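# Copy the cart's three-parcel stack onto the desk

## Task

Build a stack of the three parcels on the desk that matches the cart's stack, with the same parcel at the bottom, middle and top. Afterwards open the grippers and move the robot away from it. The robot must not tip over and must not finish leaning, or the task fails. The stack has to stand by itself at the end; if the robot is still holding it up, it is not done.

## Robot and tools

ROBOT. A Rainbow Robotics RB-Y1. Its wheeled base has two drive wheels and two rear casters, is 0.66 m long and 0.58 m wide, and its front edge sits 0.10 m ahead of the drive axle. The base cannot move sideways. On the base is a folding leg (ankle, knee, hip) under a chest. The chest carries two seven-joint arms with parallel grippers and a pan/tilt head. Cameras: head_camera, left_wrist_camera, right_wrist_camera. Loose objects may occasionally get a brief shove from outside.

FRAMES. The base frame has its origin on the floor between the drive wheels, with x forward, y left and z up. The result reports these points in the base frame:
- chest: a spine point 0.08 m below the shoulders; its x axis is the chest's facing and its z axis runs up the spine.
- left_hand and right_hand: the midpoint between the finger pads. Fingers point along the hand's -z and close along its x. These printed positions can be off, more so at long reach.
base_odometry is given in the frame the base had at scene start. It counts only wheel rotation, so wheel slip shows up as travel. Its heading is in radians, left positive, from -3.142 to 3.142.

execute_actions. Arguments:
- "actions": a list holding one action, or empty to just read state and images.
- "cameras": a list of names or "all". Leaving it out, null or "all" returns every camera; [] returns none.
An action may contain the following keys.
- "base": exactly one of two relative moves, counted from the base's last reported position. {"translate_m": d} drives straight d metres, forward positive, from -3 to 3. {"rotate_rad": d} turns in place d radians, counter-clockwise from above positive, from -3.2 to 3.2. A move needing more than 8.667 s at its top speed is refused.
- "joints": one dict covering both arms, torso, head and grippers. Each entry is joint name to absolute target. Joints are in radians; grippers are the pad gap in metres.
- "speeds": caps top speed for this action only. translate_m is 0.05 to 0.4 m/s; rotate_rad is 0.1 to 1.509 rad/s, with 0.5 rad/s² acceleration. The top of each range is the default.
- "min_time_s": 0.1 to 8 s, the shortest time any arm or head motion in the action may take.
All motions start together and may finish at different moments. No action runs past 15 s. A joint you omit may keep driving toward its earlier target without the status showing it. An unknown key or out-of-range value rejects the whole call and nothing moves.

JOINTS. Ranges, with a tolerance of ±0.02 rad (grippers ±0.004 m):
- torso_squat_rad 0..1.2: 0 is tall; more lowers a level chest.
- torso_shift_rad -0.3..0.6: positive pushes the hips forward.
- torso_pitch_rad -0.2..1.4: positive leans forward.
- torso_yaw_rad -1.5..1.5: positive turns left.
The torso also has combined limits: squat+shift<=1.52; squat-shift+pitch<=1.57; shift+0.5pitch-0.4squat<=0.7; shift+0.3pitch-0.5squat<=0.39. Breaking one gives partial motion and "off_target".
Arm joints, with left and right sharing a range unless stated:
- shoulder_pitch -2.356..2.356: 0 hangs down; negative raises the arm forward and inward.
- left_shoulder_roll 0..3.141 and right_shoulder_roll -3.141..0: moving away from 0 lifts the arm outward.
- shoulder_yaw -2.094..2.094: positive swings a bent forearm left, on both arms.
- elbow -2.617..0.01: negative bends.
- forearm_roll -3.141..3.141 and hand_roll -2.705..2.705: positive is counter-clockwise from above on a hanging arm.
- wrist_pitch -1.57..1.919: negative tips the hand forward.
- gripper_m 0..0.1.
Head: head_pan_rad -0.523..0.523 (left positive, relative to the chest); head_tilt_rad -0.35..1.57 (positive looks down).
Top speeds: arm joints 1 rad/s, with forearm_roll, wrist_pitch and hand_roll at 1.5; head 1.5; squat and pitch 0.3; shift 0.15; yaw 0.6; grippers 0.1 m/s.
To grip, command an opening at least 0.005 m under the object's width; the resulting "off_target" is expected.

wait: "seconds", 0 to 10. It commands nothing and returns state and images.
zoom_image: "camera" plus "region" [x0,y0,x1,y1] in pixels of that camera's latest full image. The origin is top-left and the region is at most 504x504.
finished_scene: "scene" is the current scene's number. It cannot be undone and reports success. Call it only after the parcels stand unaided, the grippers are open and the robot has backed off.

RESULTS. The "pictures" line gives the image order. base_status and joint_status report how each motion ended:
- done: reached the target. For the base this means the wheels turned fully, even if they slipped.
- off_target: came to rest short and may still push.
- limit_stop_at_<name>: a built-in limit stopped it.
- contact_stop: hit something solid, is overloaded, or the torso pressed an arm against something.
- time_out: ran too long.
- stopped_with_arm: the torso was halted because an arm contact-stopped.
- limit_stop_at_own_body: halted just before an arm met the body; nothing is pushing. Move the arm and torso apart.
- not_followed: an arm's targets were withheld by the collision check. It appears with a "joint command not followed" line and usually a "cause:" line saying what to send next, and the arm may retry those targets later.
After contact_stop, time_out or stopped_with_arm, the whole torso group or whole arm group freezes and drops its targets. on_its_own lists uncommanded parts; "held at" there is a held target, not a position. A Motor temperatures line gives one number per arm joint, in joint_positions order. MOTOR HOT warns at 65 °C. An OVER-TEMPERATURE FAULT at 80 °C brakes that arm, stops the robot and marks keys limit_stop_at_motor_heat; resend targets afterwards. If any call reports a stop, later calls in the same reply are skipped.

RECOVERY. If something is stuck pushing, back off the arms in one action, then the torso in a separate one. Exception: if both hands hold one object and the torso contact-stops at once with nothing in the way, set every arm joint (not the grippers) to its reported position, then resend the torso command.

AVOID. Do not let the arms strike or squeeze each other, fingers and grippers included; a hard press aborts the run. Keep joint torques under the load limits in N m: shoulders 63, elbow 32.4, forearm_roll, wrist_pitch and hand_roll 22.5, with held weight counting. Reaching a limit freezes the robot for 10 s. Each arm is rated for 3 kg. Heavy loads held far forward can tip the robot, and nothing stops that. The base keeps driving into furniture, and a bent leg can jut past the base and shove the robot backward unseen. Also avoid drops, slips, slams and knocking the stack. The robot keeps holding its last command while you think.

Each tool is called after "Request:" by a JSON object that holds its "op" and its "data", one argument or row to a line.

## Session

Request:
{"op": "execute_actions", "data": {
  "actions": []
}}

Scene clock: 0.00 s.
Motor temperatures (°C, as the motors report them): left_arm=[30 30 29 27 31 34 38] | right_arm=[33 31 27 27 37 31 32]
base_odometry: x=+0.000 y=+0.000 heading=+0.000 (m, m, rad; odometry frame)
base_status: not commanded
joint_positions: torso_squat_rad=+0.350 torso_shift_rad=+0.001 torso_pitch_rad=+0.001 torso_yaw_rad=+0.000 left_shoulder_pitch_rad=+0.020 left_shoulder_roll_rad=+0.031 left_shoulder_yaw_rad=+0.040 left_elbow_rad=-0.228 left_forearm_roll_rad=+0.005 left_wrist_pitch_rad=-0.026 left_hand_roll_rad=-0.046 left_gripper_m=+0.099 right_shoulder_pitch_rad=+0.012 right_shoulder_roll_rad=-0.043 right_shoulder_yaw_rad=-0.007 right_elbow_rad=-0.240 right_forearm_roll_rad=+0.032 right_wrist_pitch_rad=+0.016 right_hand_roll_rad=+0.013 right_gripper_m=+0.099 head_pan_rad=+0.001 head_tilt_rad=+0.400
joint_status: not commanded
chest: x=-0.2272 y=-0.0008 z=+1.2476 quat_wxyz=(+1.000, +0.000, +0.000, +0.000) (m; base frame)
left_hand: x=-0.1254 y=+0.2484 z=+0.5707 quat_wxyz=(+0.993, +0.021, -0.117, +0.001) (m; base frame)
right_hand: x=-0.1235 y=-0.2540 z=+0.5700 quat_wxyz=(+0.994, -0.024, -0.105, +0.019) (m; base frame)
pictures: head_camera, left_wrist_camera, right_wrist_camera
Images, in order (width x height): head_camera 896x504, left_wrist_camera 644x364, right_wrist_camera 644x364.

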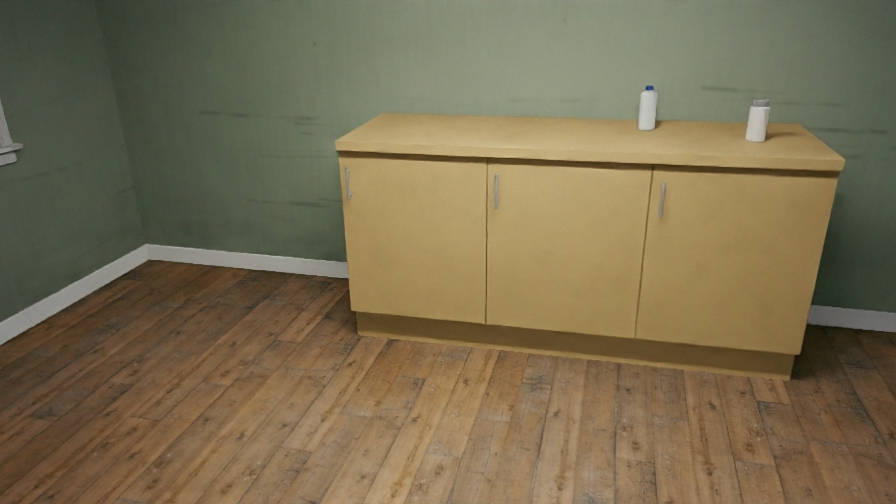

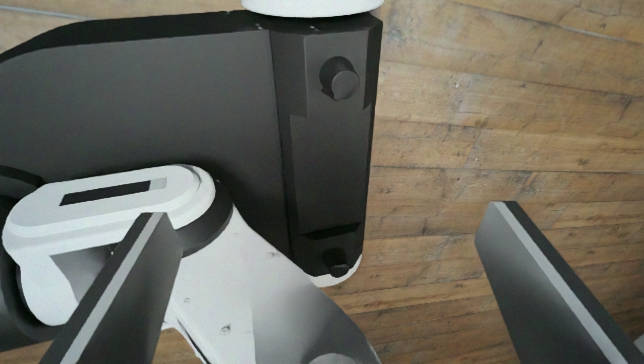

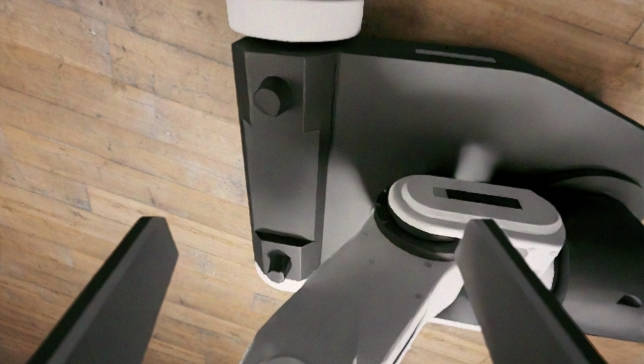

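Request:
{"op": "execute_actions", "data": {
  "actions": [
    {"base":{"rotate_rad":-1.5}}
  ],
  "cameras": ["head_camera"]
}}

Request:
{"op": "execute_actions", "data": {
  "actions": [
    {"base":{"rotate_rad":-1.5}}
  ],
  "cameras": ["head_camera"]
}}

Request:
{"op": "execute_actions", "data": {
  "actions": [
    {"base":{"rotate_rad":-1.5}}
  ],
  "cameras": ["head_camera"]
}}

Scene clock: 6.67 s.
Motor temperatures (°C, as the motors report them): left_arm=[30 30 29 27 31 34 38] | right_arm=[33 31 27 27 37 31 32]
base_odometry: x=+0.000 y=+0.000 heading=-1.499 (m, m, rad; odometry frame)
base_status: done
joint_positions: torso_squat_rad=+0.350 torso_shift_rad=+0.001 torso_pitch_rad=+0.001 torso_yaw_rad=+0.000 left_shoulder_pitch_rad=+0.020 left_shoulder_roll_rad=+0.031 left_shoulder_yaw_rad=+0.040 left_elbow_rad=-0.228 left_forearm_roll_rad=+0.005 left_wrist_pitch_rad=-0.026 left_hand_roll_rad=-0.046 left_gripper_m=+0.099 right_shoulder_pitch_rad=+0.012 right_shoulder_roll_rad=-0.043 right_shoulder_yaw_rad=-0.007 right_elbow_rad=-0.240 right_forearm_roll_rad=+0.032 right_wrist_pitch_rad=+0.016 right_hand_roll_rad=+0.013 right_gripper_m=+0.099 head_pan_rad=+0.001 head_tilt_rad=+0.400
joint_status: not commanded
chest: x=-0.2272 y=-0.0008 z=+1.2476 quat_wxyz=(+1.000, +0.000, +0.000, +0.000) (m; base frame)
left_hand: x=-0.1254 y=+0.2485 z=+0.5707 quat_wxyz=(+0.993, +0.021, -0.117, +0.001) (m; base frame)
right_hand: x=-0.1235 y=-0.2540 z=+0.5700 quat_wxyz=(+0.994, -0.024, -0.105, +0.019) (m; base frame)
pictures: head_camera
Images, in order (width x height): head_camera 896x504.

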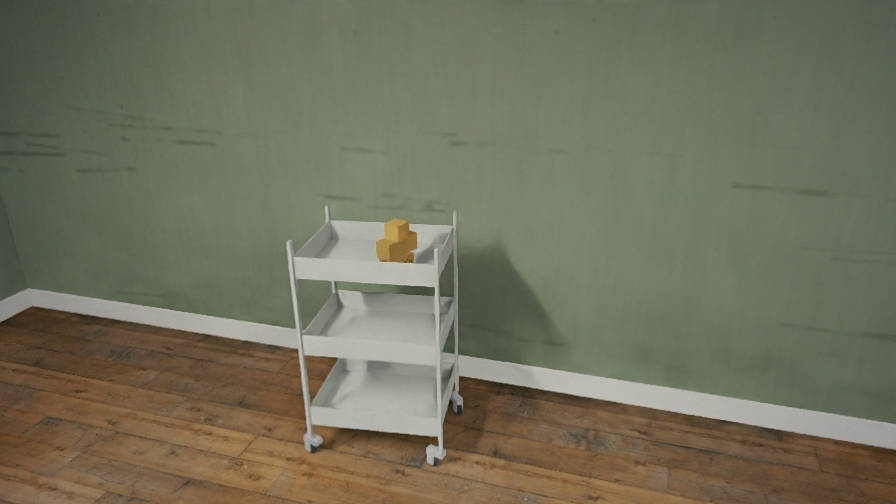

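Scene clock: 10.60 s.
Motor temperatures (°C, as the motors report them): left_arm=[30 30 29 27 31 34 38] | right_arm=[33 31 27 27 37 31 32]
base_odometry: x=+0.000 y=+0.000 heading=-2.999 (m, m, rad; odometry frame)
base_status: done
joint_positions: torso_squat_rad=+0.350 torso_shift_rad=+0.001 torso_pitch_rad=+0.001 torso_yaw_rad=+0.000 left_shoulder_pitch_rad=+0.020 left_shoulder_roll_rad=+0.031 left_shoulder_yaw_rad=+0.040 left_elbow_rad=-0.228 left_forearm_roll_rad=+0.005 left_wrist_pitch_rad=-0.026 left_hand_roll_rad=-0.046 left_gripper_m=+0.099 right_shoulder_pitch_rad=+0.012 right_shoulder_roll_rad=-0.043 right_shoulder_yaw_rad=-0.007 right_elbow_rad=-0.240 right_forearm_roll_rad=+0.032 right_wrist_pitch_rad=+0.016 right_hand_roll_rad=+0.013 right_gripper_m=+0.099 head_pan_rad=+0.001 head_tilt_rad=+0.400
joint_status: not commanded
chest: x=-0.2272 y=-0.0008 z=+1.2476 quat_wxyz=(+1.000, +0.000, +0.000, +0.000) (m; base frame)
left_hand: x=-0.1254 y=+0.2485 z=+0.5707 quat_wxyz=(+0.993, +0.021, -0.117, +0.001) (m; base frame)
right_hand: x=-0.1235 y=-0.2540 z=+0.5700 quat_wxyz=(+0.994, -0.024, -0.105, +0.019) (m; base frame)
pictures: head_camera
Images, in order (width x height): head_camera 896x504.

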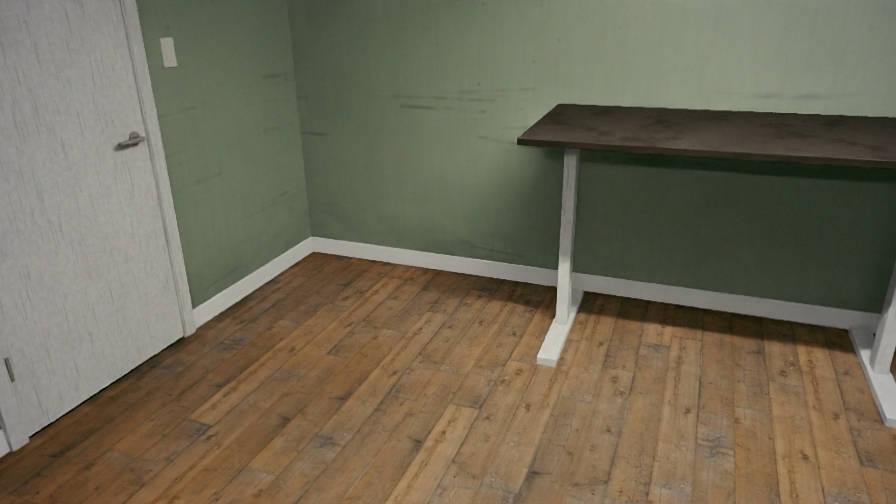

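Scene clock: 14.53 s.
Motor temperatures (°C, as the motors report them): left_arm=[30 30 29 27 31 34 38] | right_arm=[33 31 27 27 37 31 32]
base_odometry: x=+0.000 y=+0.000 heading=+1.785 (m, m, rad; odometry frame)
base_status: done
joint_positions: torso_squat_rad=+0.350 torso_shift_rad=+0.001 torso_pitch_rad=+0.001 torso_yaw_rad=+0.000 left_shoulder_pitch_rad=+0.020 left_shoulder_roll_rad=+0.031 left_shoulder_yaw_rad=+0.040 left_elbow_rad=-0.228 left_forearm_roll_rad=+0.005 left_wrist_pitch_rad=-0.026 left_hand_roll_rad=-0.046 left_gripper_m=+0.099 right_shoulder_pitch_rad=+0.012 right_shoulder_roll_rad=-0.043 right_shoulder_yaw_rad=-0.007 right_elbow_rad=-0.240 right_forearm_roll_rad=+0.032 right_wrist_pitch_rad=+0.016 right_hand_roll_rad=+0.013 right_gripper_m=+0.099 head_pan_rad=+0.001 head_tilt_rad=+0.400
joint_status: not commanded
chest: x=-0.2273 y=-0.0008 z=+1.2476 quat_wxyz=(+1.000, +0.000, +0.000, +0.000) (m; base frame)
left_hand: x=-0.1254 y=+0.2485 z=+0.5707 quat_wxyz=(+0.993, +0.021, -0.117, +0.001) (m; base frame)
right_hand: x=-0.1235 y=-0.2540 z=+0.5700 quat_wxyz=(+0.994, -0.024, -0.105, +0.019) (m; base frame)
pictures: head_camera
Images, in order (width x height): head_camera 896x504.

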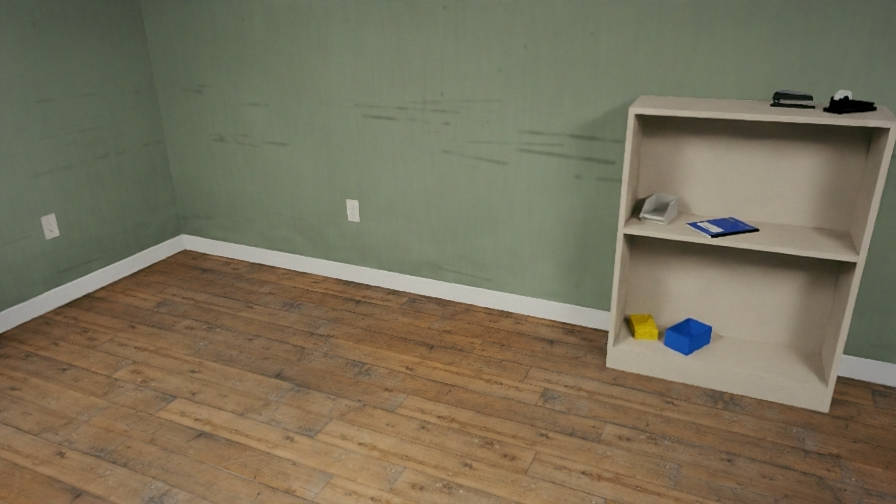

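Request:
{"op": "execute_actions", "data": {
  "actions": [
    {"base":{"rotate_rad":3.08},"joints":{"head_tilt_rad":0.6}}
  ],
  "cameras": ["head_camera"]
}}

Request:
{"op": "execute_actions", "data": {
  "actions": [
    {"base":{"translate_m":1.0},"joints":{"head_tilt_rad":0.9}}
  ],
  "cameras": ["head_camera"]
}}

Scene clock: 21.60 s.
Motor temperatures (°C, as the motors report them): left_arm=[30 30 29 27 31 34 38] | right_arm=[33 31 27 27 37 31 32]
base_odometry: x=+0.000 y=+0.000 heading=-1.419 (m, m, rad; odometry frame)
base_status: done
joint_positions: torso_squat_rad=+0.350 torso_shift_rad=+0.001 torso_pitch_rad=+0.001 torso_yaw_rad=+0.000 left_shoulder_pitch_rad=+0.020 left_shoulder_roll_rad=+0.031 left_shoulder_yaw_rad=+0.040 left_elbow_rad=-0.228 left_forearm_roll_rad=+0.005 left_wrist_pitch_rad=-0.026 left_hand_roll_rad=-0.046 left_gripper_m=+0.099 right_shoulder_pitch_rad=+0.012 right_shoulder_roll_rad=-0.043 right_shoulder_yaw_rad=-0.007 right_elbow_rad=-0.240 right_forearm_roll_rad=+0.032 right_wrist_pitch_rad=+0.016 right_hand_roll_rad=+0.013 right_gripper_m=+0.099 head_pan_rad=+0.001 head_tilt_rad=+0.600
joint_status: all done
chest: x=-0.2273 y=-0.0008 z=+1.2476 quat_wxyz=(+1.000, +0.000, +0.000, +0.000) (m; base frame)
left_hand: x=-0.1254 y=+0.2485 z=+0.5707 quat_wxyz=(+0.993, +0.021, -0.117, +0.001) (m; base frame)
right_hand: x=-0.1236 y=-0.2541 z=+0.5700 quat_wxyz=(+0.994, -0.024, -0.105, +0.019) (m; base frame)
pictures: head_camera
Images, in order (width x height): head_camera 896x504.

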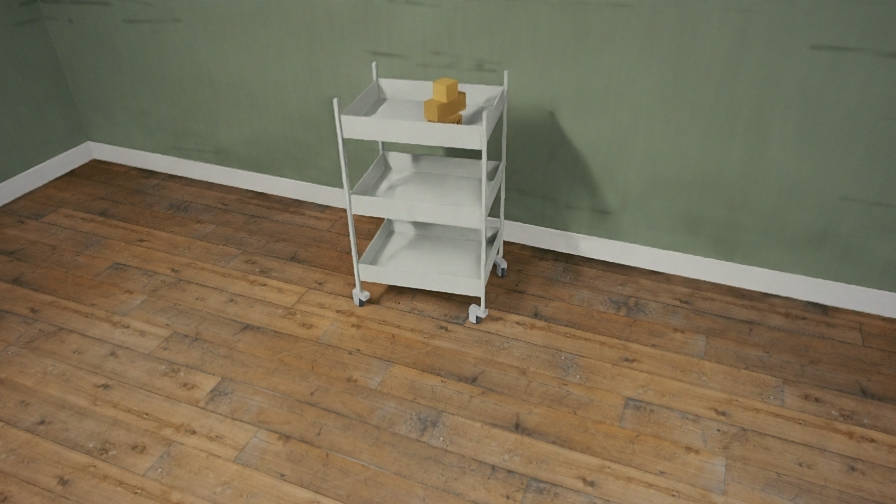

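Scene clock: 25.43 s.
Motor temperatures (°C, as the motors report them): left_arm=[30 30 29 27 31 34 38] | right_arm=[34 31 27 27 37 31 32]
base_odometry: x=+0.152 y=-0.988 heading=-1.418 (m, m, rad; odometry frame)
base_status: done
joint_positions: torso_squat_rad=+0.350 torso_shift_rad=+0.001 torso_pitch_rad=+0.001 torso_yaw_rad=+0.000 left_shoulder_pitch_rad=+0.020 left_shoulder_roll_rad=+0.031 left_shoulder_yaw_rad=+0.040 left_elbow_rad=-0.228 left_forearm_roll_rad=+0.005 left_wrist_pitch_rad=-0.026 left_hand_roll_rad=-0.046 left_gripper_m=+0.099 right_shoulder_pitch_rad=+0.012 right_shoulder_roll_rad=-0.043 right_shoulder_yaw_rad=-0.007 right_elbow_rad=-0.240 right_forearm_roll_rad=+0.032 right_wrist_pitch_rad=+0.016 right_hand_roll_rad=+0.013 right_gripper_m=+0.099 head_pan_rad=+0.001 head_tilt_rad=+0.900
joint_status: all done
chest: x=-0.2272 y=-0.0008 z=+1.2476 quat_wxyz=(+1.000, +0.000, +0.000, +0.000) (m; base frame)
left_hand: x=-0.1253 y=+0.2485 z=+0.5707 quat_wxyz=(+0.993, +0.021, -0.117, +0.001) (m; base frame)
right_hand: x=-0.1234 y=-0.2541 z=+0.5700 quat_wxyz=(+0.994, -0.024, -0.105, +0.019) (m; base frame)
pictures: head_camera
Images, in order (width x height): head_camera 896x504.

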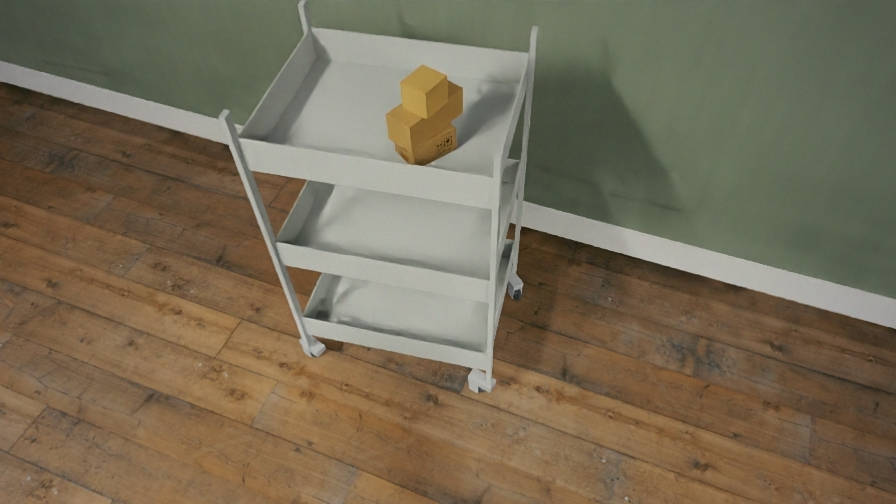

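Request:
{"op": "execute_actions", "data": {
  "actions": [
    {"base":{"translate_m":0.4},"joints":{"head_tilt_rad":1.0,"torso_pitch_rad":0.3,"right_shoulder_pitch_rad":-1.2,"right_elbow_rad":-0.9,"right_wrist_pitch_rad":1.8,"left_shoulder_pitch_rad":-1.2,"left_elbow_rad":-0.9,"left_wrist_pitch_rad":1.8}}
  ]
}}

Scene clock: 30.23 s.
Motor temperatures (°C, as the motors report them): left_arm=[30 30 29 27 31 34 38] | right_arm=[34 31 27 27 37 31 32]
base_odometry: x=+0.213 y=-1.384 heading=-1.418 (m, m, rad; odometry frame)
base_status: done
joint_positions: torso_squat_rad=+0.350 torso_shift_rad=+0.001 torso_pitch_rad=+0.300 torso_yaw_rad=+0.000 left_shoulder_pitch_rad=-1.200 left_shoulder_roll_rad=+0.031 left_shoulder_yaw_rad=+0.040 left_elbow_rad=-0.900 left_forearm_roll_rad=+0.005 left_wrist_pitch_rad=+1.800 left_hand_roll_rad=-0.046 left_gripper_m=+0.099 right_shoulder_pitch_rad=-1.200 right_shoulder_roll_rad=-0.043 right_shoulder_yaw_rad=-0.007 right_elbow_rad=-0.900 right_forearm_roll_rad=+0.032 right_wrist_pitch_rad=+1.800 right_hand_roll_rad=+0.013 right_gripper_m=+0.099 head_pan_rad=+0.001 head_tilt_rad=+1.000
joint_status: all done
chest: x=-0.1359 y=-0.0008 z=+1.2337 quat_wxyz=(+0.989, +0.000, +0.150, +0.000) (m; base frame)
left_hand: x=+0.3400 y=+0.1034 z=+0.9279 quat_wxyz=(+0.981, +0.049, +0.029, -0.183) (m; base frame)
right_hand: x=+0.3449 y=-0.1176 z=+0.9297 quat_wxyz=(+0.982, -0.083, +0.022, +0.169) (m; base frame)
pictures: head_camera, left_wrist_camera, right_wrist_camera
Images, in order (width x height): head_camera 896x504, left_wrist_camera 644x364, right_wrist_camera 644x364.

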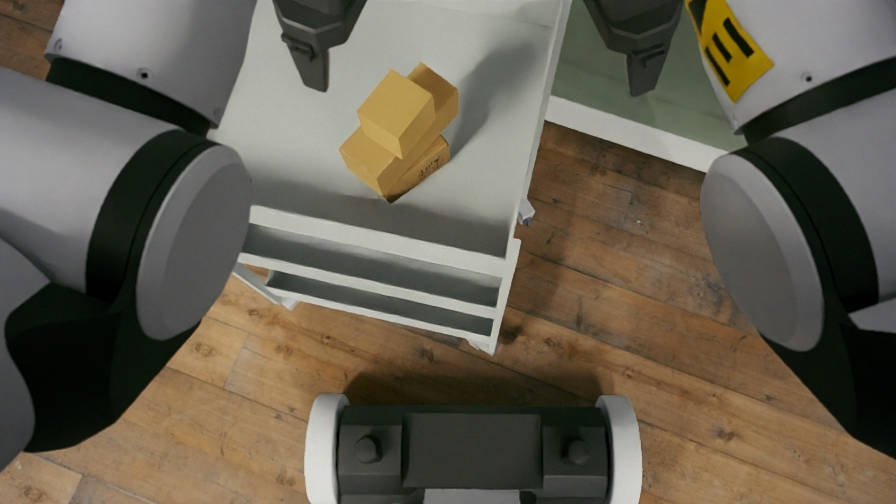

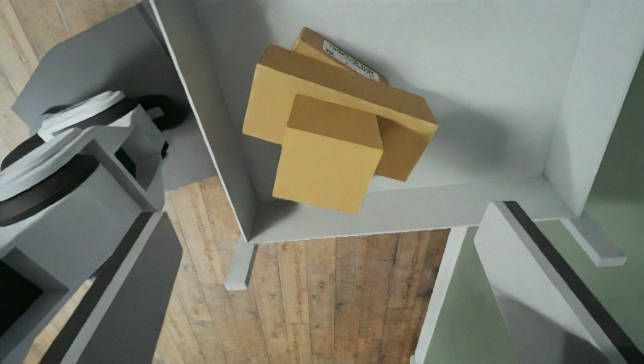

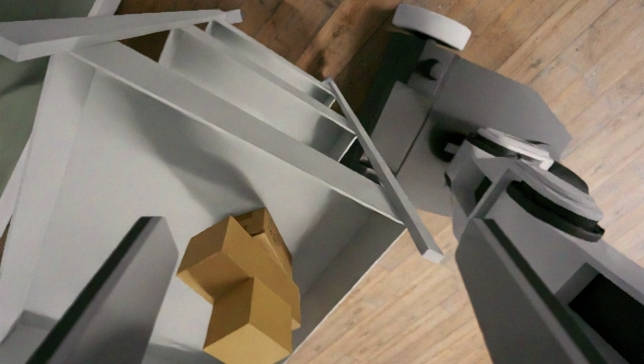

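Request:
{"op": "execute_actions", "data": {
  "actions": [
    {"joints":{"torso_yaw_rad":-0.12}}
  ]
}}

Scene clock: 34.20 s.
Motor temperatures (°C, as the motors report them): left_arm=[30 30 29 28 31 34 38] | right_arm=[34 31 27 27 37 31 32]
base_odometry: x=+0.213 y=-1.384 heading=-1.418 (m, m, rad; odometry frame)
base_status: not commanded
joint_positions: torso_squat_rad=+0.350 torso_shift_rad=+0.001 torso_pitch_rad=+0.300 torso_yaw_rad=-0.120 left_shoulder_pitch_rad=-1.200 left_shoulder_roll_rad=+0.031 left_shoulder_yaw_rad=+0.040 left_elbow_rad=-0.900 left_forearm_roll_rad=+0.005 left_wrist_pitch_rad=+1.800 left_hand_roll_rad=-0.046 left_gripper_m=+0.099 right_shoulder_pitch_rad=-1.200 right_shoulder_roll_rad=-0.043 right_shoulder_yaw_rad=-0.007 right_elbow_rad=-0.900 right_forearm_roll_rad=+0.032 right_wrist_pitch_rad=+1.800 right_hand_roll_rad=+0.013 right_gripper_m=+0.099 head_pan_rad=+0.001 head_tilt_rad=+1.000
joint_status: all done
chest: x=-0.1360 y=-0.0008 z=+1.2337 quat_wxyz=(+0.987, -0.009, +0.149, -0.059) (m; base frame)
left_hand: x=+0.3481 y=+0.0372 z=+0.9253 quat_wxyz=(+0.970, +0.033, +0.023, -0.240) (m; base frame)
right_hand: x=+0.3277 y=-0.1828 z=+0.9350 quat_wxyz=(+0.988, -0.099, +0.030, +0.112) (m; base frame)
pictures: head_camera, left_wrist_camera, right_wrist_camera
Images, in order (width x height): head_camera 896x504, left_wrist_camera 644x364, right_wrist_camera 644x364.

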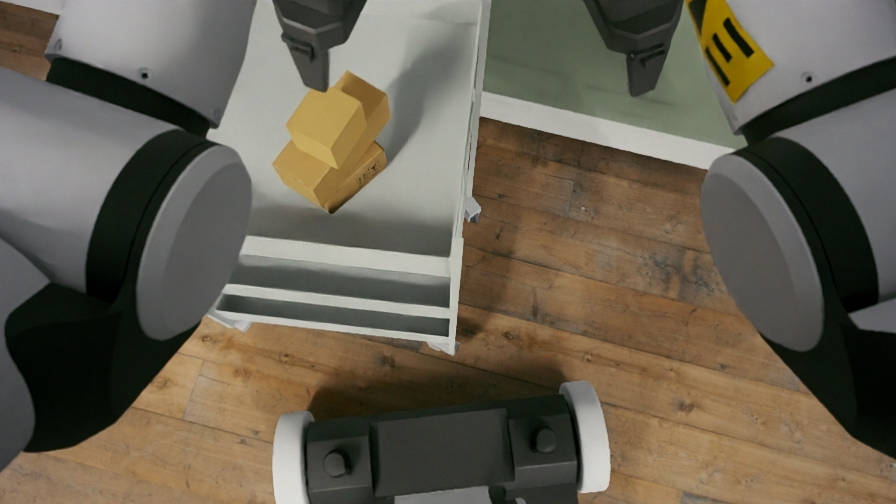

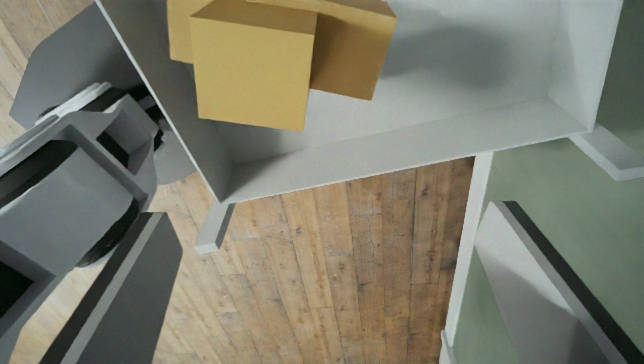

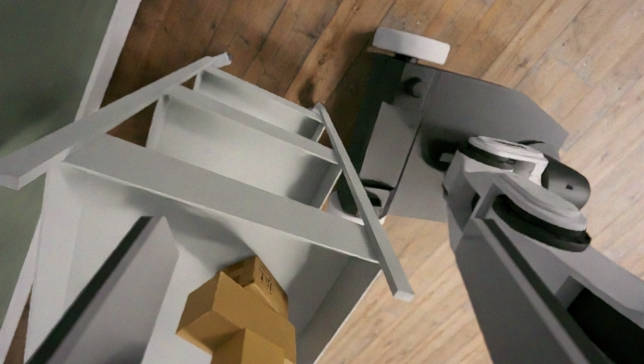

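Request:
{"op": "execute_actions", "data": {
  "actions": [
    {"joints":{"torso_squat_rad":0.45}}
  ]
}}

Scene clock: 37.27 s.
Motor temperatures (°C, as the motors report them): left_arm=[30 30 29 28 31 34 38] | right_arm=[34 31 27 27 37 31 32]
base_odometry: x=+0.213 y=-1.384 heading=-1.418 (m, m, rad; odometry frame)
base_status: not commanded
joint_positions: torso_squat_rad=+0.450 torso_shift_rad=+0.001 torso_pitch_rad=+0.300 torso_yaw_rad=-0.120 left_shoulder_pitch_rad=-1.200 left_shoulder_roll_rad=+0.031 left_shoulder_yaw_rad=+0.040 left_elbow_rad=-0.900 left_forearm_roll_rad=+0.005 left_wrist_pitch_rad=+1.800 left_hand_roll_rad=-0.046 left_gripper_m=+0.099 right_shoulder_pitch_rad=-1.200 right_shoulder_roll_rad=-0.043 right_shoulder_yaw_rad=-0.007 right_elbow_rad=-0.900 right_forearm_roll_rad=+0.032 right_wrist_pitch_rad=+1.800 right_hand_roll_rad=+0.013 right_gripper_m=+0.099 head_pan_rad=+0.001 head_tilt_rad=+1.000
joint_status: all done
chest: x=-0.1361 y=-0.0008 z=+1.2064 quat_wxyz=(+0.987, -0.009, +0.149, -0.059) (m; base frame)
left_hand: x=+0.3480 y=+0.0372 z=+0.8981 quat_wxyz=(+0.970, +0.033, +0.023, -0.240) (m; base frame)
right_hand: x=+0.3276 y=-0.1827 z=+0.9077 quat_wxyz=(+0.988, -0.099, +0.030, +0.112) (m; base frame)
pictures: head_camera, left_wrist_camera, right_wrist_camera
Images, in order (width x height): head_camera 896x504, left_wrist_camera 644x364, right_wrist_camera 644x364.

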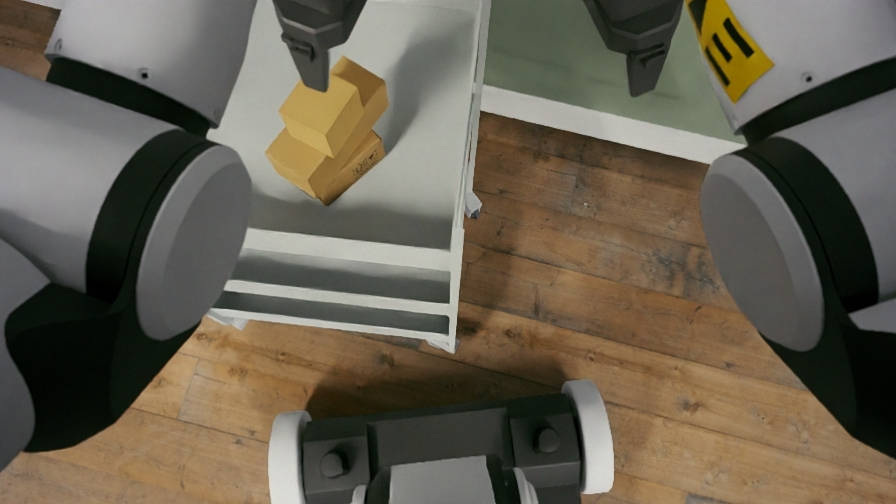

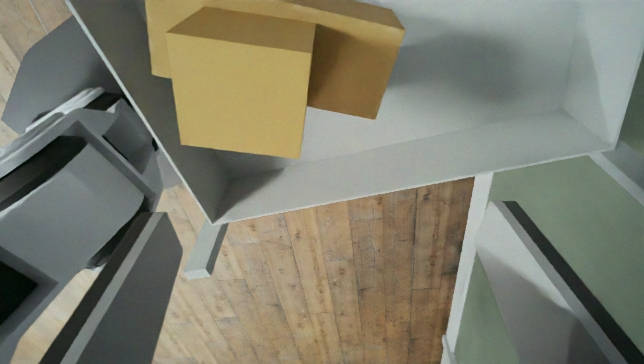

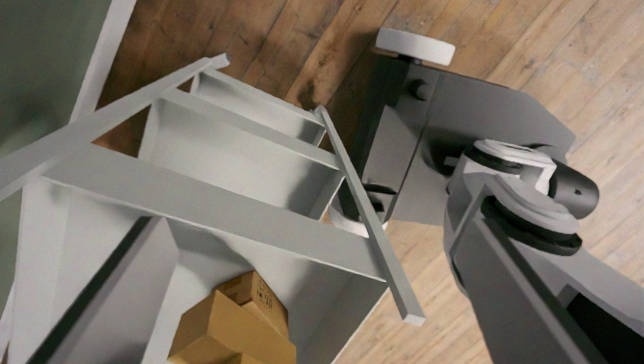

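Request:
{"op": "execute_actions", "data": {
  "actions": [
    {"joints":{"torso_yaw_rad":0.08}}
  ]
}}

Scene clock: 39.93 s.
Motor temperatures (°C, as the motors report them): left_arm=[30 30 29 28 31 34 38] | right_arm=[34 31 27 27 37 31 32]
base_odometry: x=+0.213 y=-1.384 heading=-1.418 (m, m, rad; odometry frame)
base_status: not commanded
joint_positions: torso_squat_rad=+0.450 torso_shift_rad=+0.001 torso_pitch_rad=+0.300 torso_yaw_rad=+0.080 left_shoulder_pitch_rad=-1.200 left_shoulder_roll_rad=+0.031 left_shoulder_yaw_rad=+0.040 left_elbow_rad=-0.900 left_forearm_roll_rad=+0.005 left_wrist_pitch_rad=+1.800 left_hand_roll_rad=-0.046 left_gripper_m=+0.099 right_shoulder_pitch_rad=-1.200 right_shoulder_roll_rad=-0.043 right_shoulder_yaw_rad=-0.007 right_elbow_rad=-0.900 right_forearm_roll_rad=+0.032 right_wrist_pitch_rad=+1.800 right_hand_roll_rad=+0.013 right_gripper_m=+0.099 head_pan_rad=+0.001 head_tilt_rad=+1.000
joint_status: all done
chest: x=-0.1361 y=-0.0008 z=+1.2064 quat_wxyz=(+0.988, +0.006, +0.149, +0.040) (m; base frame)
left_hand: x=+0.3303 y=+0.1466 z=+0.9036 quat_wxyz=(+0.987, +0.060, +0.033, -0.145) (m; base frame)
right_hand: x=+0.3520 y=-0.0734 z=+0.9002 quat_wxyz=(+0.976, -0.072, +0.017, +0.207) (m; base frame)
pictures: head_camera, left_wrist_camera, right_wrist_camera
Images, in order (width x height): head_camera 896x504, left_wrist_camera 644x364, right_wrist_camera 644x364.

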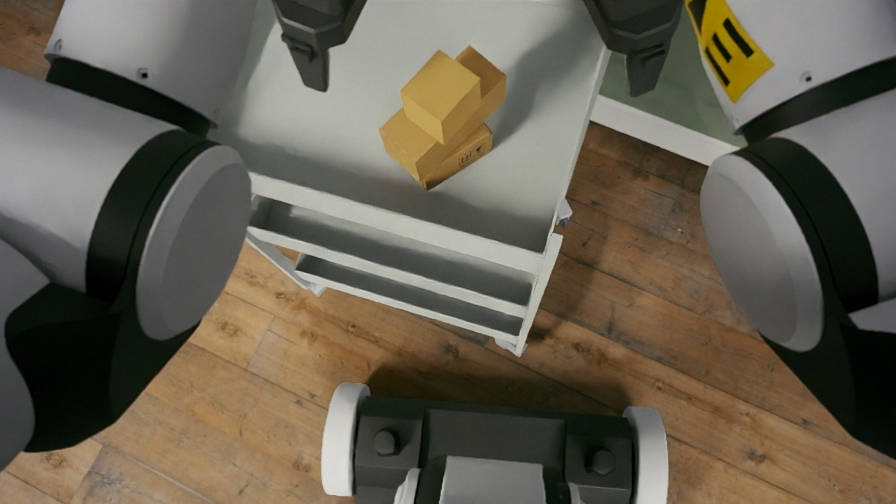

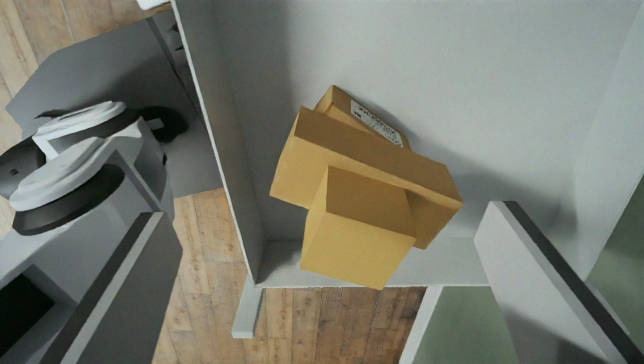

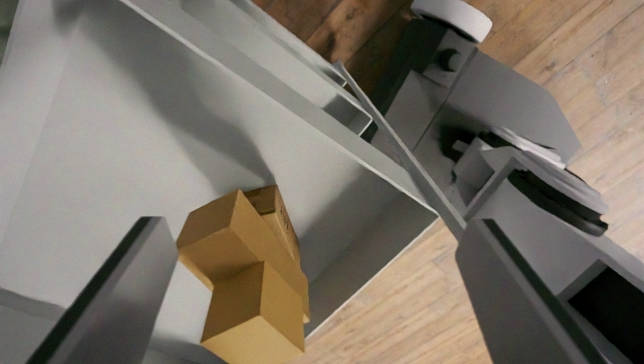

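Request:
{"op": "execute_actions", "data": {
  "actions": [
    {"base":{"translate_m":-0.03},"joints":{"torso_yaw_rad":-0.12}}
  ]
}}

Request:
{"op": "execute_actions", "data": {
  "actions": [
    {"joints":{"torso_squat_rad":0.6}}
  ]
}}

Scene clock: 42.90 s.
Motor temperatures (°C, as the motors report them): left_arm=[30 30 29 28 31 34 38] | right_arm=[34 31 27 27 37 31 32]
base_odometry: x=+0.208 y=-1.354 heading=-1.418 (m, m, rad; odometry frame)
base_status: done
joint_positions: torso_squat_rad=+0.450 torso_shift_rad=+0.001 torso_pitch_rad=+0.300 torso_yaw_rad=-0.120 left_shoulder_pitch_rad=-1.200 left_shoulder_roll_rad=+0.031 left_shoulder_yaw_rad=+0.040 left_elbow_rad=-0.900 left_forearm_roll_rad=+0.005 left_wrist_pitch_rad=+1.800 left_hand_roll_rad=-0.046 left_gripper_m=+0.099 right_shoulder_pitch_rad=-1.200 right_shoulder_roll_rad=-0.043 right_shoulder_yaw_rad=-0.007 right_elbow_rad=-0.900 right_forearm_roll_rad=+0.032 right_wrist_pitch_rad=+1.800 right_hand_roll_rad=+0.013 right_gripper_m=+0.099 head_pan_rad=+0.001 head_tilt_rad=+1.000
joint_status: all done
chest: x=-0.1361 y=-0.0008 z=+1.2064 quat_wxyz=(+0.987, -0.009, +0.149, -0.059) (m; base frame)
left_hand: x=+0.3479 y=+0.0372 z=+0.8980 quat_wxyz=(+0.970, +0.033, +0.023, -0.240) (m; base frame)
right_hand: x=+0.3276 y=-0.1828 z=+0.9077 quat_wxyz=(+0.988, -0.099, +0.030, +0.112) (m; base frame)
pictures: head_camera, left_wrist_camera, right_wrist_camera
Images, in order (width x height): head_camera 896x504, left_wrist_camera 644x364, right_wrist_camera 644x364.

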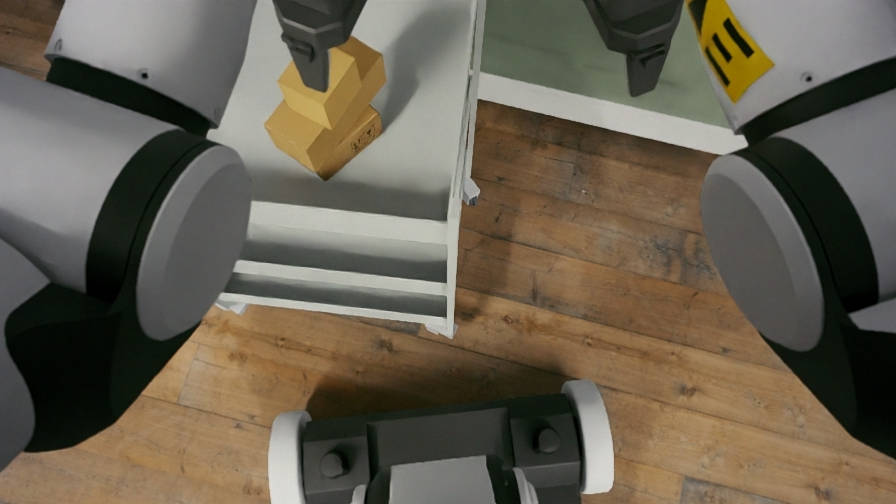

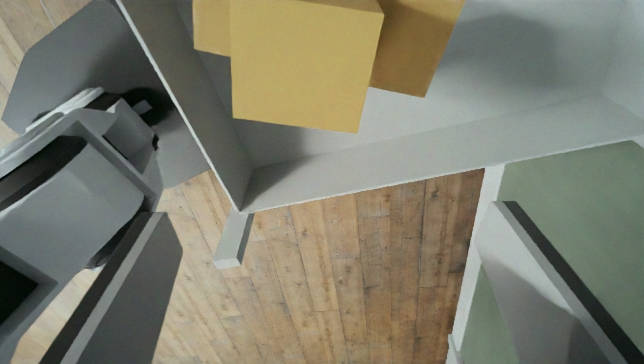

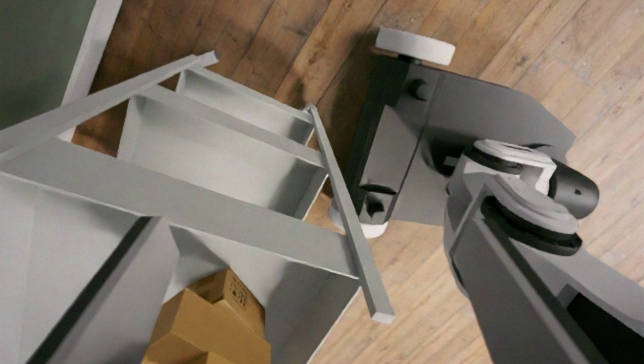

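Scene clock: 44.23 s.
Motor temperatures (°C, as the motors report them): left_arm=[30 30 29 28 31 34 38] | right_arm=[34 31 27 27 37 31 32]
base_odometry: x=+0.208 y=-1.354 heading=-1.418 (m, m, rad; odometry frame)
base_status: not commanded
joint_positions: torso_squat_rad=+0.600 torso_shift_rad=+0.001 torso_pitch_rad=+0.300 torso_yaw_rad=-0.120 left_shoulder_pitch_rad=-1.200 left_shoulder_roll_rad=+0.031 left_shoulder_yaw_rad=+0.040 left_elbow_rad=-0.900 left_forearm_roll_rad=+0.005 left_wrist_pitch_rad=+1.800 left_hand_roll_rad=-0.046 left_gripper_m=+0.099 right_shoulder_pitch_rad=-1.200 right_shoulder_roll_rad=-0.043 right_shoulder_yaw_rad=-0.007 right_elbow_rad=-0.900 right_forearm_roll_rad=+0.032 right_wrist_pitch_rad=+1.800 right_hand_roll_rad=+0.013 right_gripper_m=+0.099 head_pan_rad=+0.001 head_tilt_rad=+1.000
joint_status: all done
chest: x=-0.1361 y=-0.0008 z=+1.1539 quat_wxyz=(+0.987, -0.009, +0.149, -0.059) (m; base frame)
left_hand: x=+0.3479 y=+0.0373 z=+0.8454 quat_wxyz=(+0.970, +0.033, +0.023, -0.240) (m; base frame)
right_hand: x=+0.3275 y=-0.1827 z=+0.8551 quat_wxyz=(+0.988, -0.099, +0.030, +0.112) (m; base frame)
pictures: head_camera, left_wrist_camera, right_wrist_camera
Images, in order (width x height): head_camera 896x504, left_wrist_camera 644x364, right_wrist_camera 644x364.

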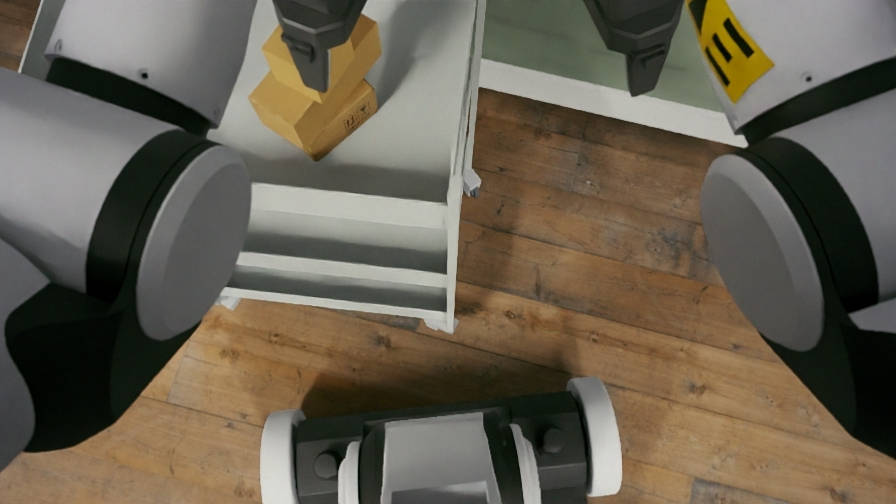

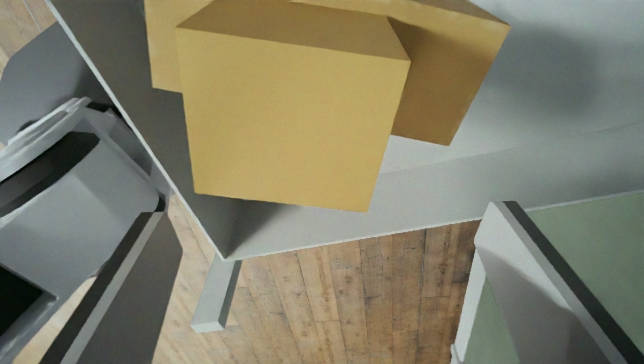

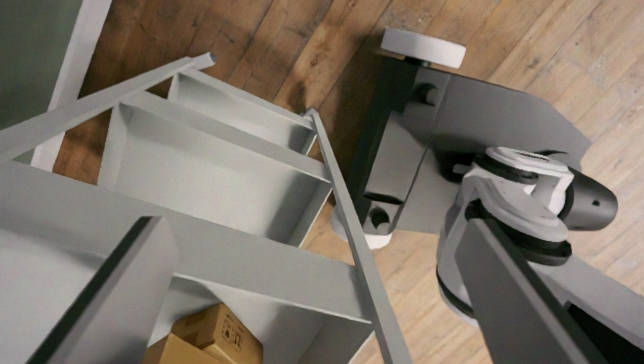

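Approaching. Lower a bit more.

Request:
{"op": "execute_actions", "data": {
  "actions": [
    {"joints":{"torso_squat_rad":0.7}}
  ],
  "cameras": ["head_camera","left_wrist_camera"]
}}

Scene clock: 46.87 s.
Motor temperatures (°C, as the motors report them): left_arm=[30 30 29 28 31 34 38] | right_arm=[34 31 27 27 37 31 32]
base_odometry: x=+0.208 y=-1.354 heading=-1.418 (m, m, rad; odometry frame)
base_status: not commanded
joint_positions: torso_squat_rad=+0.700 torso_shift_rad=+0.001 torso_pitch_rad=+0.300 torso_yaw_rad=-0.120 left_shoulder_pitch_rad=-1.200 left_shoulder_roll_rad=+0.031 left_shoulder_yaw_rad=+0.040 left_elbow_rad=-0.900 left_forearm_roll_rad=+0.005 left_wrist_pitch_rad=+1.800 left_hand_roll_rad=-0.046 left_gripper_m=+0.099 right_shoulder_pitch_rad=-1.200 right_shoulder_roll_rad=-0.043 right_shoulder_yaw_rad=-0.007 right_elbow_rad=-0.900 right_forearm_roll_rad=+0.032 right_wrist_pitch_rad=+1.800 right_hand_roll_rad=+0.013 right_gripper_m=+0.099 head_pan_rad=+0.001 head_tilt_rad=+1.000
joint_status: all done
chest: x=-0.1362 y=-0.0007 z=+1.1115 quat_wxyz=(+0.987, -0.009, +0.149, -0.059) (m; base frame)
left_hand: x=+0.3478 y=+0.0373 z=+0.8030 quat_wxyz=(+0.970, +0.033, +0.023, -0.240) (m; base frame)
right_hand: x=+0.3275 y=-0.1827 z=+0.8128 quat_wxyz=(+0.988, -0.099, +0.030, +0.112) (m; base frame)
pictures: head_camera, left_wrist_camera
Images, in order (width x height): head_camera 896x504, left_wrist_camera 644x364.

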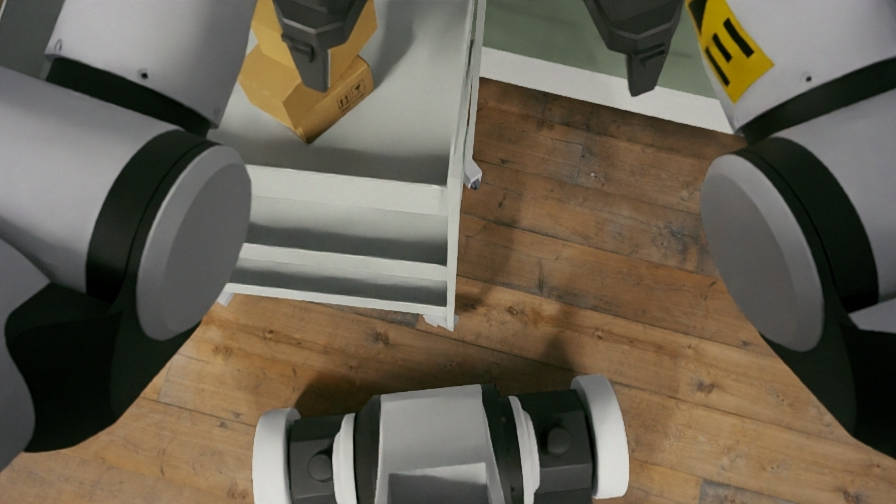

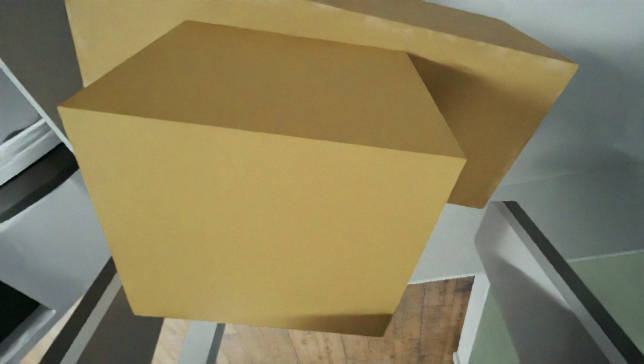

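Request:
{"op": "execute_actions", "data": {
  "actions": [
    {"joints":{"left_gripper_m":0.03}}
  ],
  "cameras": ["left_wrist_camera"]
}}

Request:
{"op": "execute_actions", "data": {
  "actions": [
    {"joints":{"torso_squat_rad":0.4}}
  ]
}}

Scene clock: 49.63 s.
Motor temperatures (°C, as the motors report them): left_arm=[30 30 29 28 31 34 38] | right_arm=[34 31 27 27 37 31 32]
base_odometry: x=+0.208 y=-1.354 heading=-1.418 (m, m, rad; odometry frame)
base_status: not commanded
joint_positions: torso_squat_rad=+0.700 torso_shift_rad=+0.001 torso_pitch_rad=+0.300 torso_yaw_rad=-0.120 left_shoulder_pitch_rad=-1.200 left_shoulder_roll_rad=+0.031 left_shoulder_yaw_rad=+0.040 left_elbow_rad=-0.900 left_forearm_roll_rad=+0.005 left_wrist_pitch_rad=+1.800 left_hand_roll_rad=-0.046 left_gripper_m=+0.030 right_shoulder_pitch_rad=-1.200 right_shoulder_roll_rad=-0.043 right_shoulder_yaw_rad=-0.007 right_elbow_rad=-0.900 right_forearm_roll_rad=+0.032 right_wrist_pitch_rad=+1.800 right_hand_roll_rad=+0.013 right_gripper_m=+0.099 head_pan_rad=+0.001 head_tilt_rad=+1.000
joint_status: all done
chest: x=-0.1362 y=-0.0007 z=+1.1115 quat_wxyz=(+0.987, -0.009, +0.149, -0.059) (m; base frame)
left_hand: x=+0.3478 y=+0.0373 z=+0.8030 quat_wxyz=(+0.970, +0.033, +0.023, -0.240) (m; base frame)
right_hand: x=+0.3275 y=-0.1827 z=+0.8128 quat_wxyz=(+0.988, -0.099, +0.030, +0.112) (m; base frame)
pictures: left_wrist_camera
Images, in order (width x height): left_wrist_camera 644x364.

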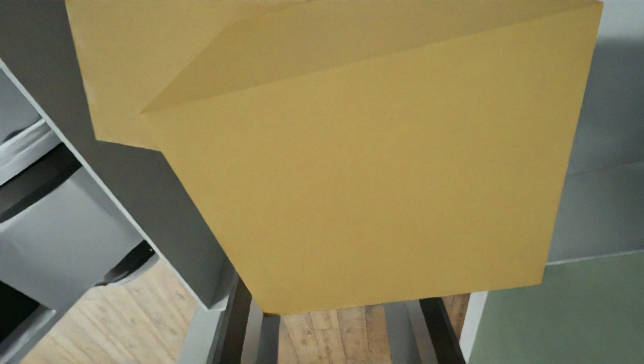

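Scene clock: 51.40 s.
Motor temperatures (°C, as the motors report them): left_arm=[30 30 29 28 31 34 38] | right_arm=[34 31 27 27 37 31 32]
base_odometry: x=+0.208 y=-1.354 heading=-1.418 (m, m, rad; odometry frame)
base_status: not commanded
joint_positions: torso_squat_rad=+0.400 torso_shift_rad=+0.001 torso_pitch_rad=+0.300 torso_yaw_rad=-0.120 left_shoulder_pitch_rad=-1.200 left_shoulder_roll_rad=+0.031 left_shoulder_yaw_rad=+0.040 left_elbow_rad=-0.900 left_forearm_roll_rad=+0.005 left_wrist_pitch_rad=+1.800 left_hand_roll_rad=-0.046 left_gripper_m=+0.030 right_shoulder_pitch_rad=-1.200 right_shoulder_roll_rad=-0.043 right_shoulder_yaw_rad=-0.007 right_elbow_rad=-0.900 right_forearm_roll_rad=+0.032 right_wrist_pitch_rad=+1.800 right_hand_roll_rad=+0.013 right_gripper_m=+0.099 head_pan_rad=+0.001 head_tilt_rad=+1.000
joint_status: all done
chest: x=-0.1360 y=-0.0008 z=+1.2208 quat_wxyz=(+0.987, -0.009, +0.149, -0.059) (m; base frame)
left_hand: x=+0.3479 y=+0.0372 z=+0.9122 quat_wxyz=(+0.970, +0.033, +0.023, -0.240) (m; base frame)
right_hand: x=+0.3276 y=-0.1828 z=+0.9220 quat_wxyz=(+0.988, -0.099, +0.030, +0.112) (m; base frame)
pictures: head_camera, left_wrist_camera, right_wrist_camera
Images, in order (width x height): head_camera 896x504, left_wrist_camera 644x364, right_wrist_camera 644x364.

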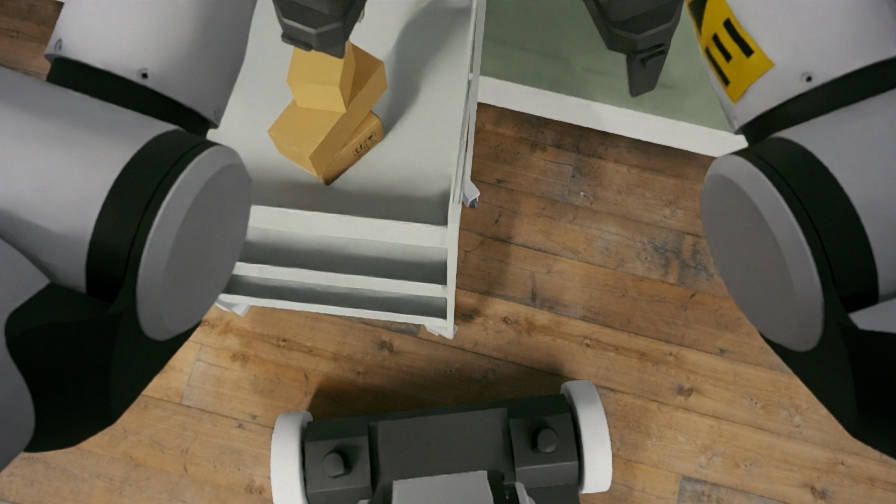

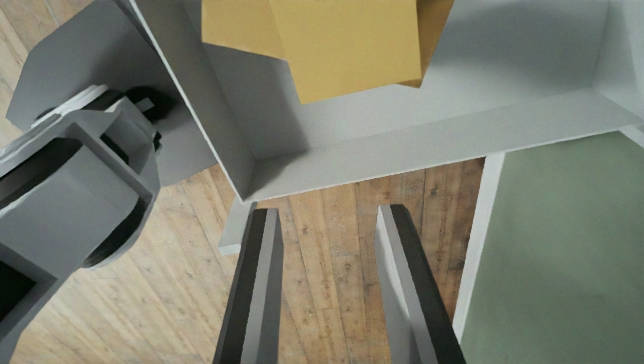

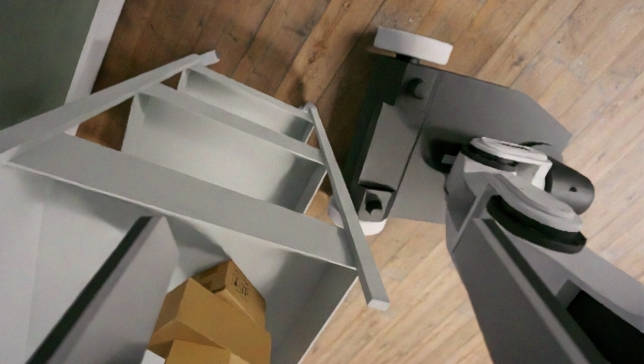

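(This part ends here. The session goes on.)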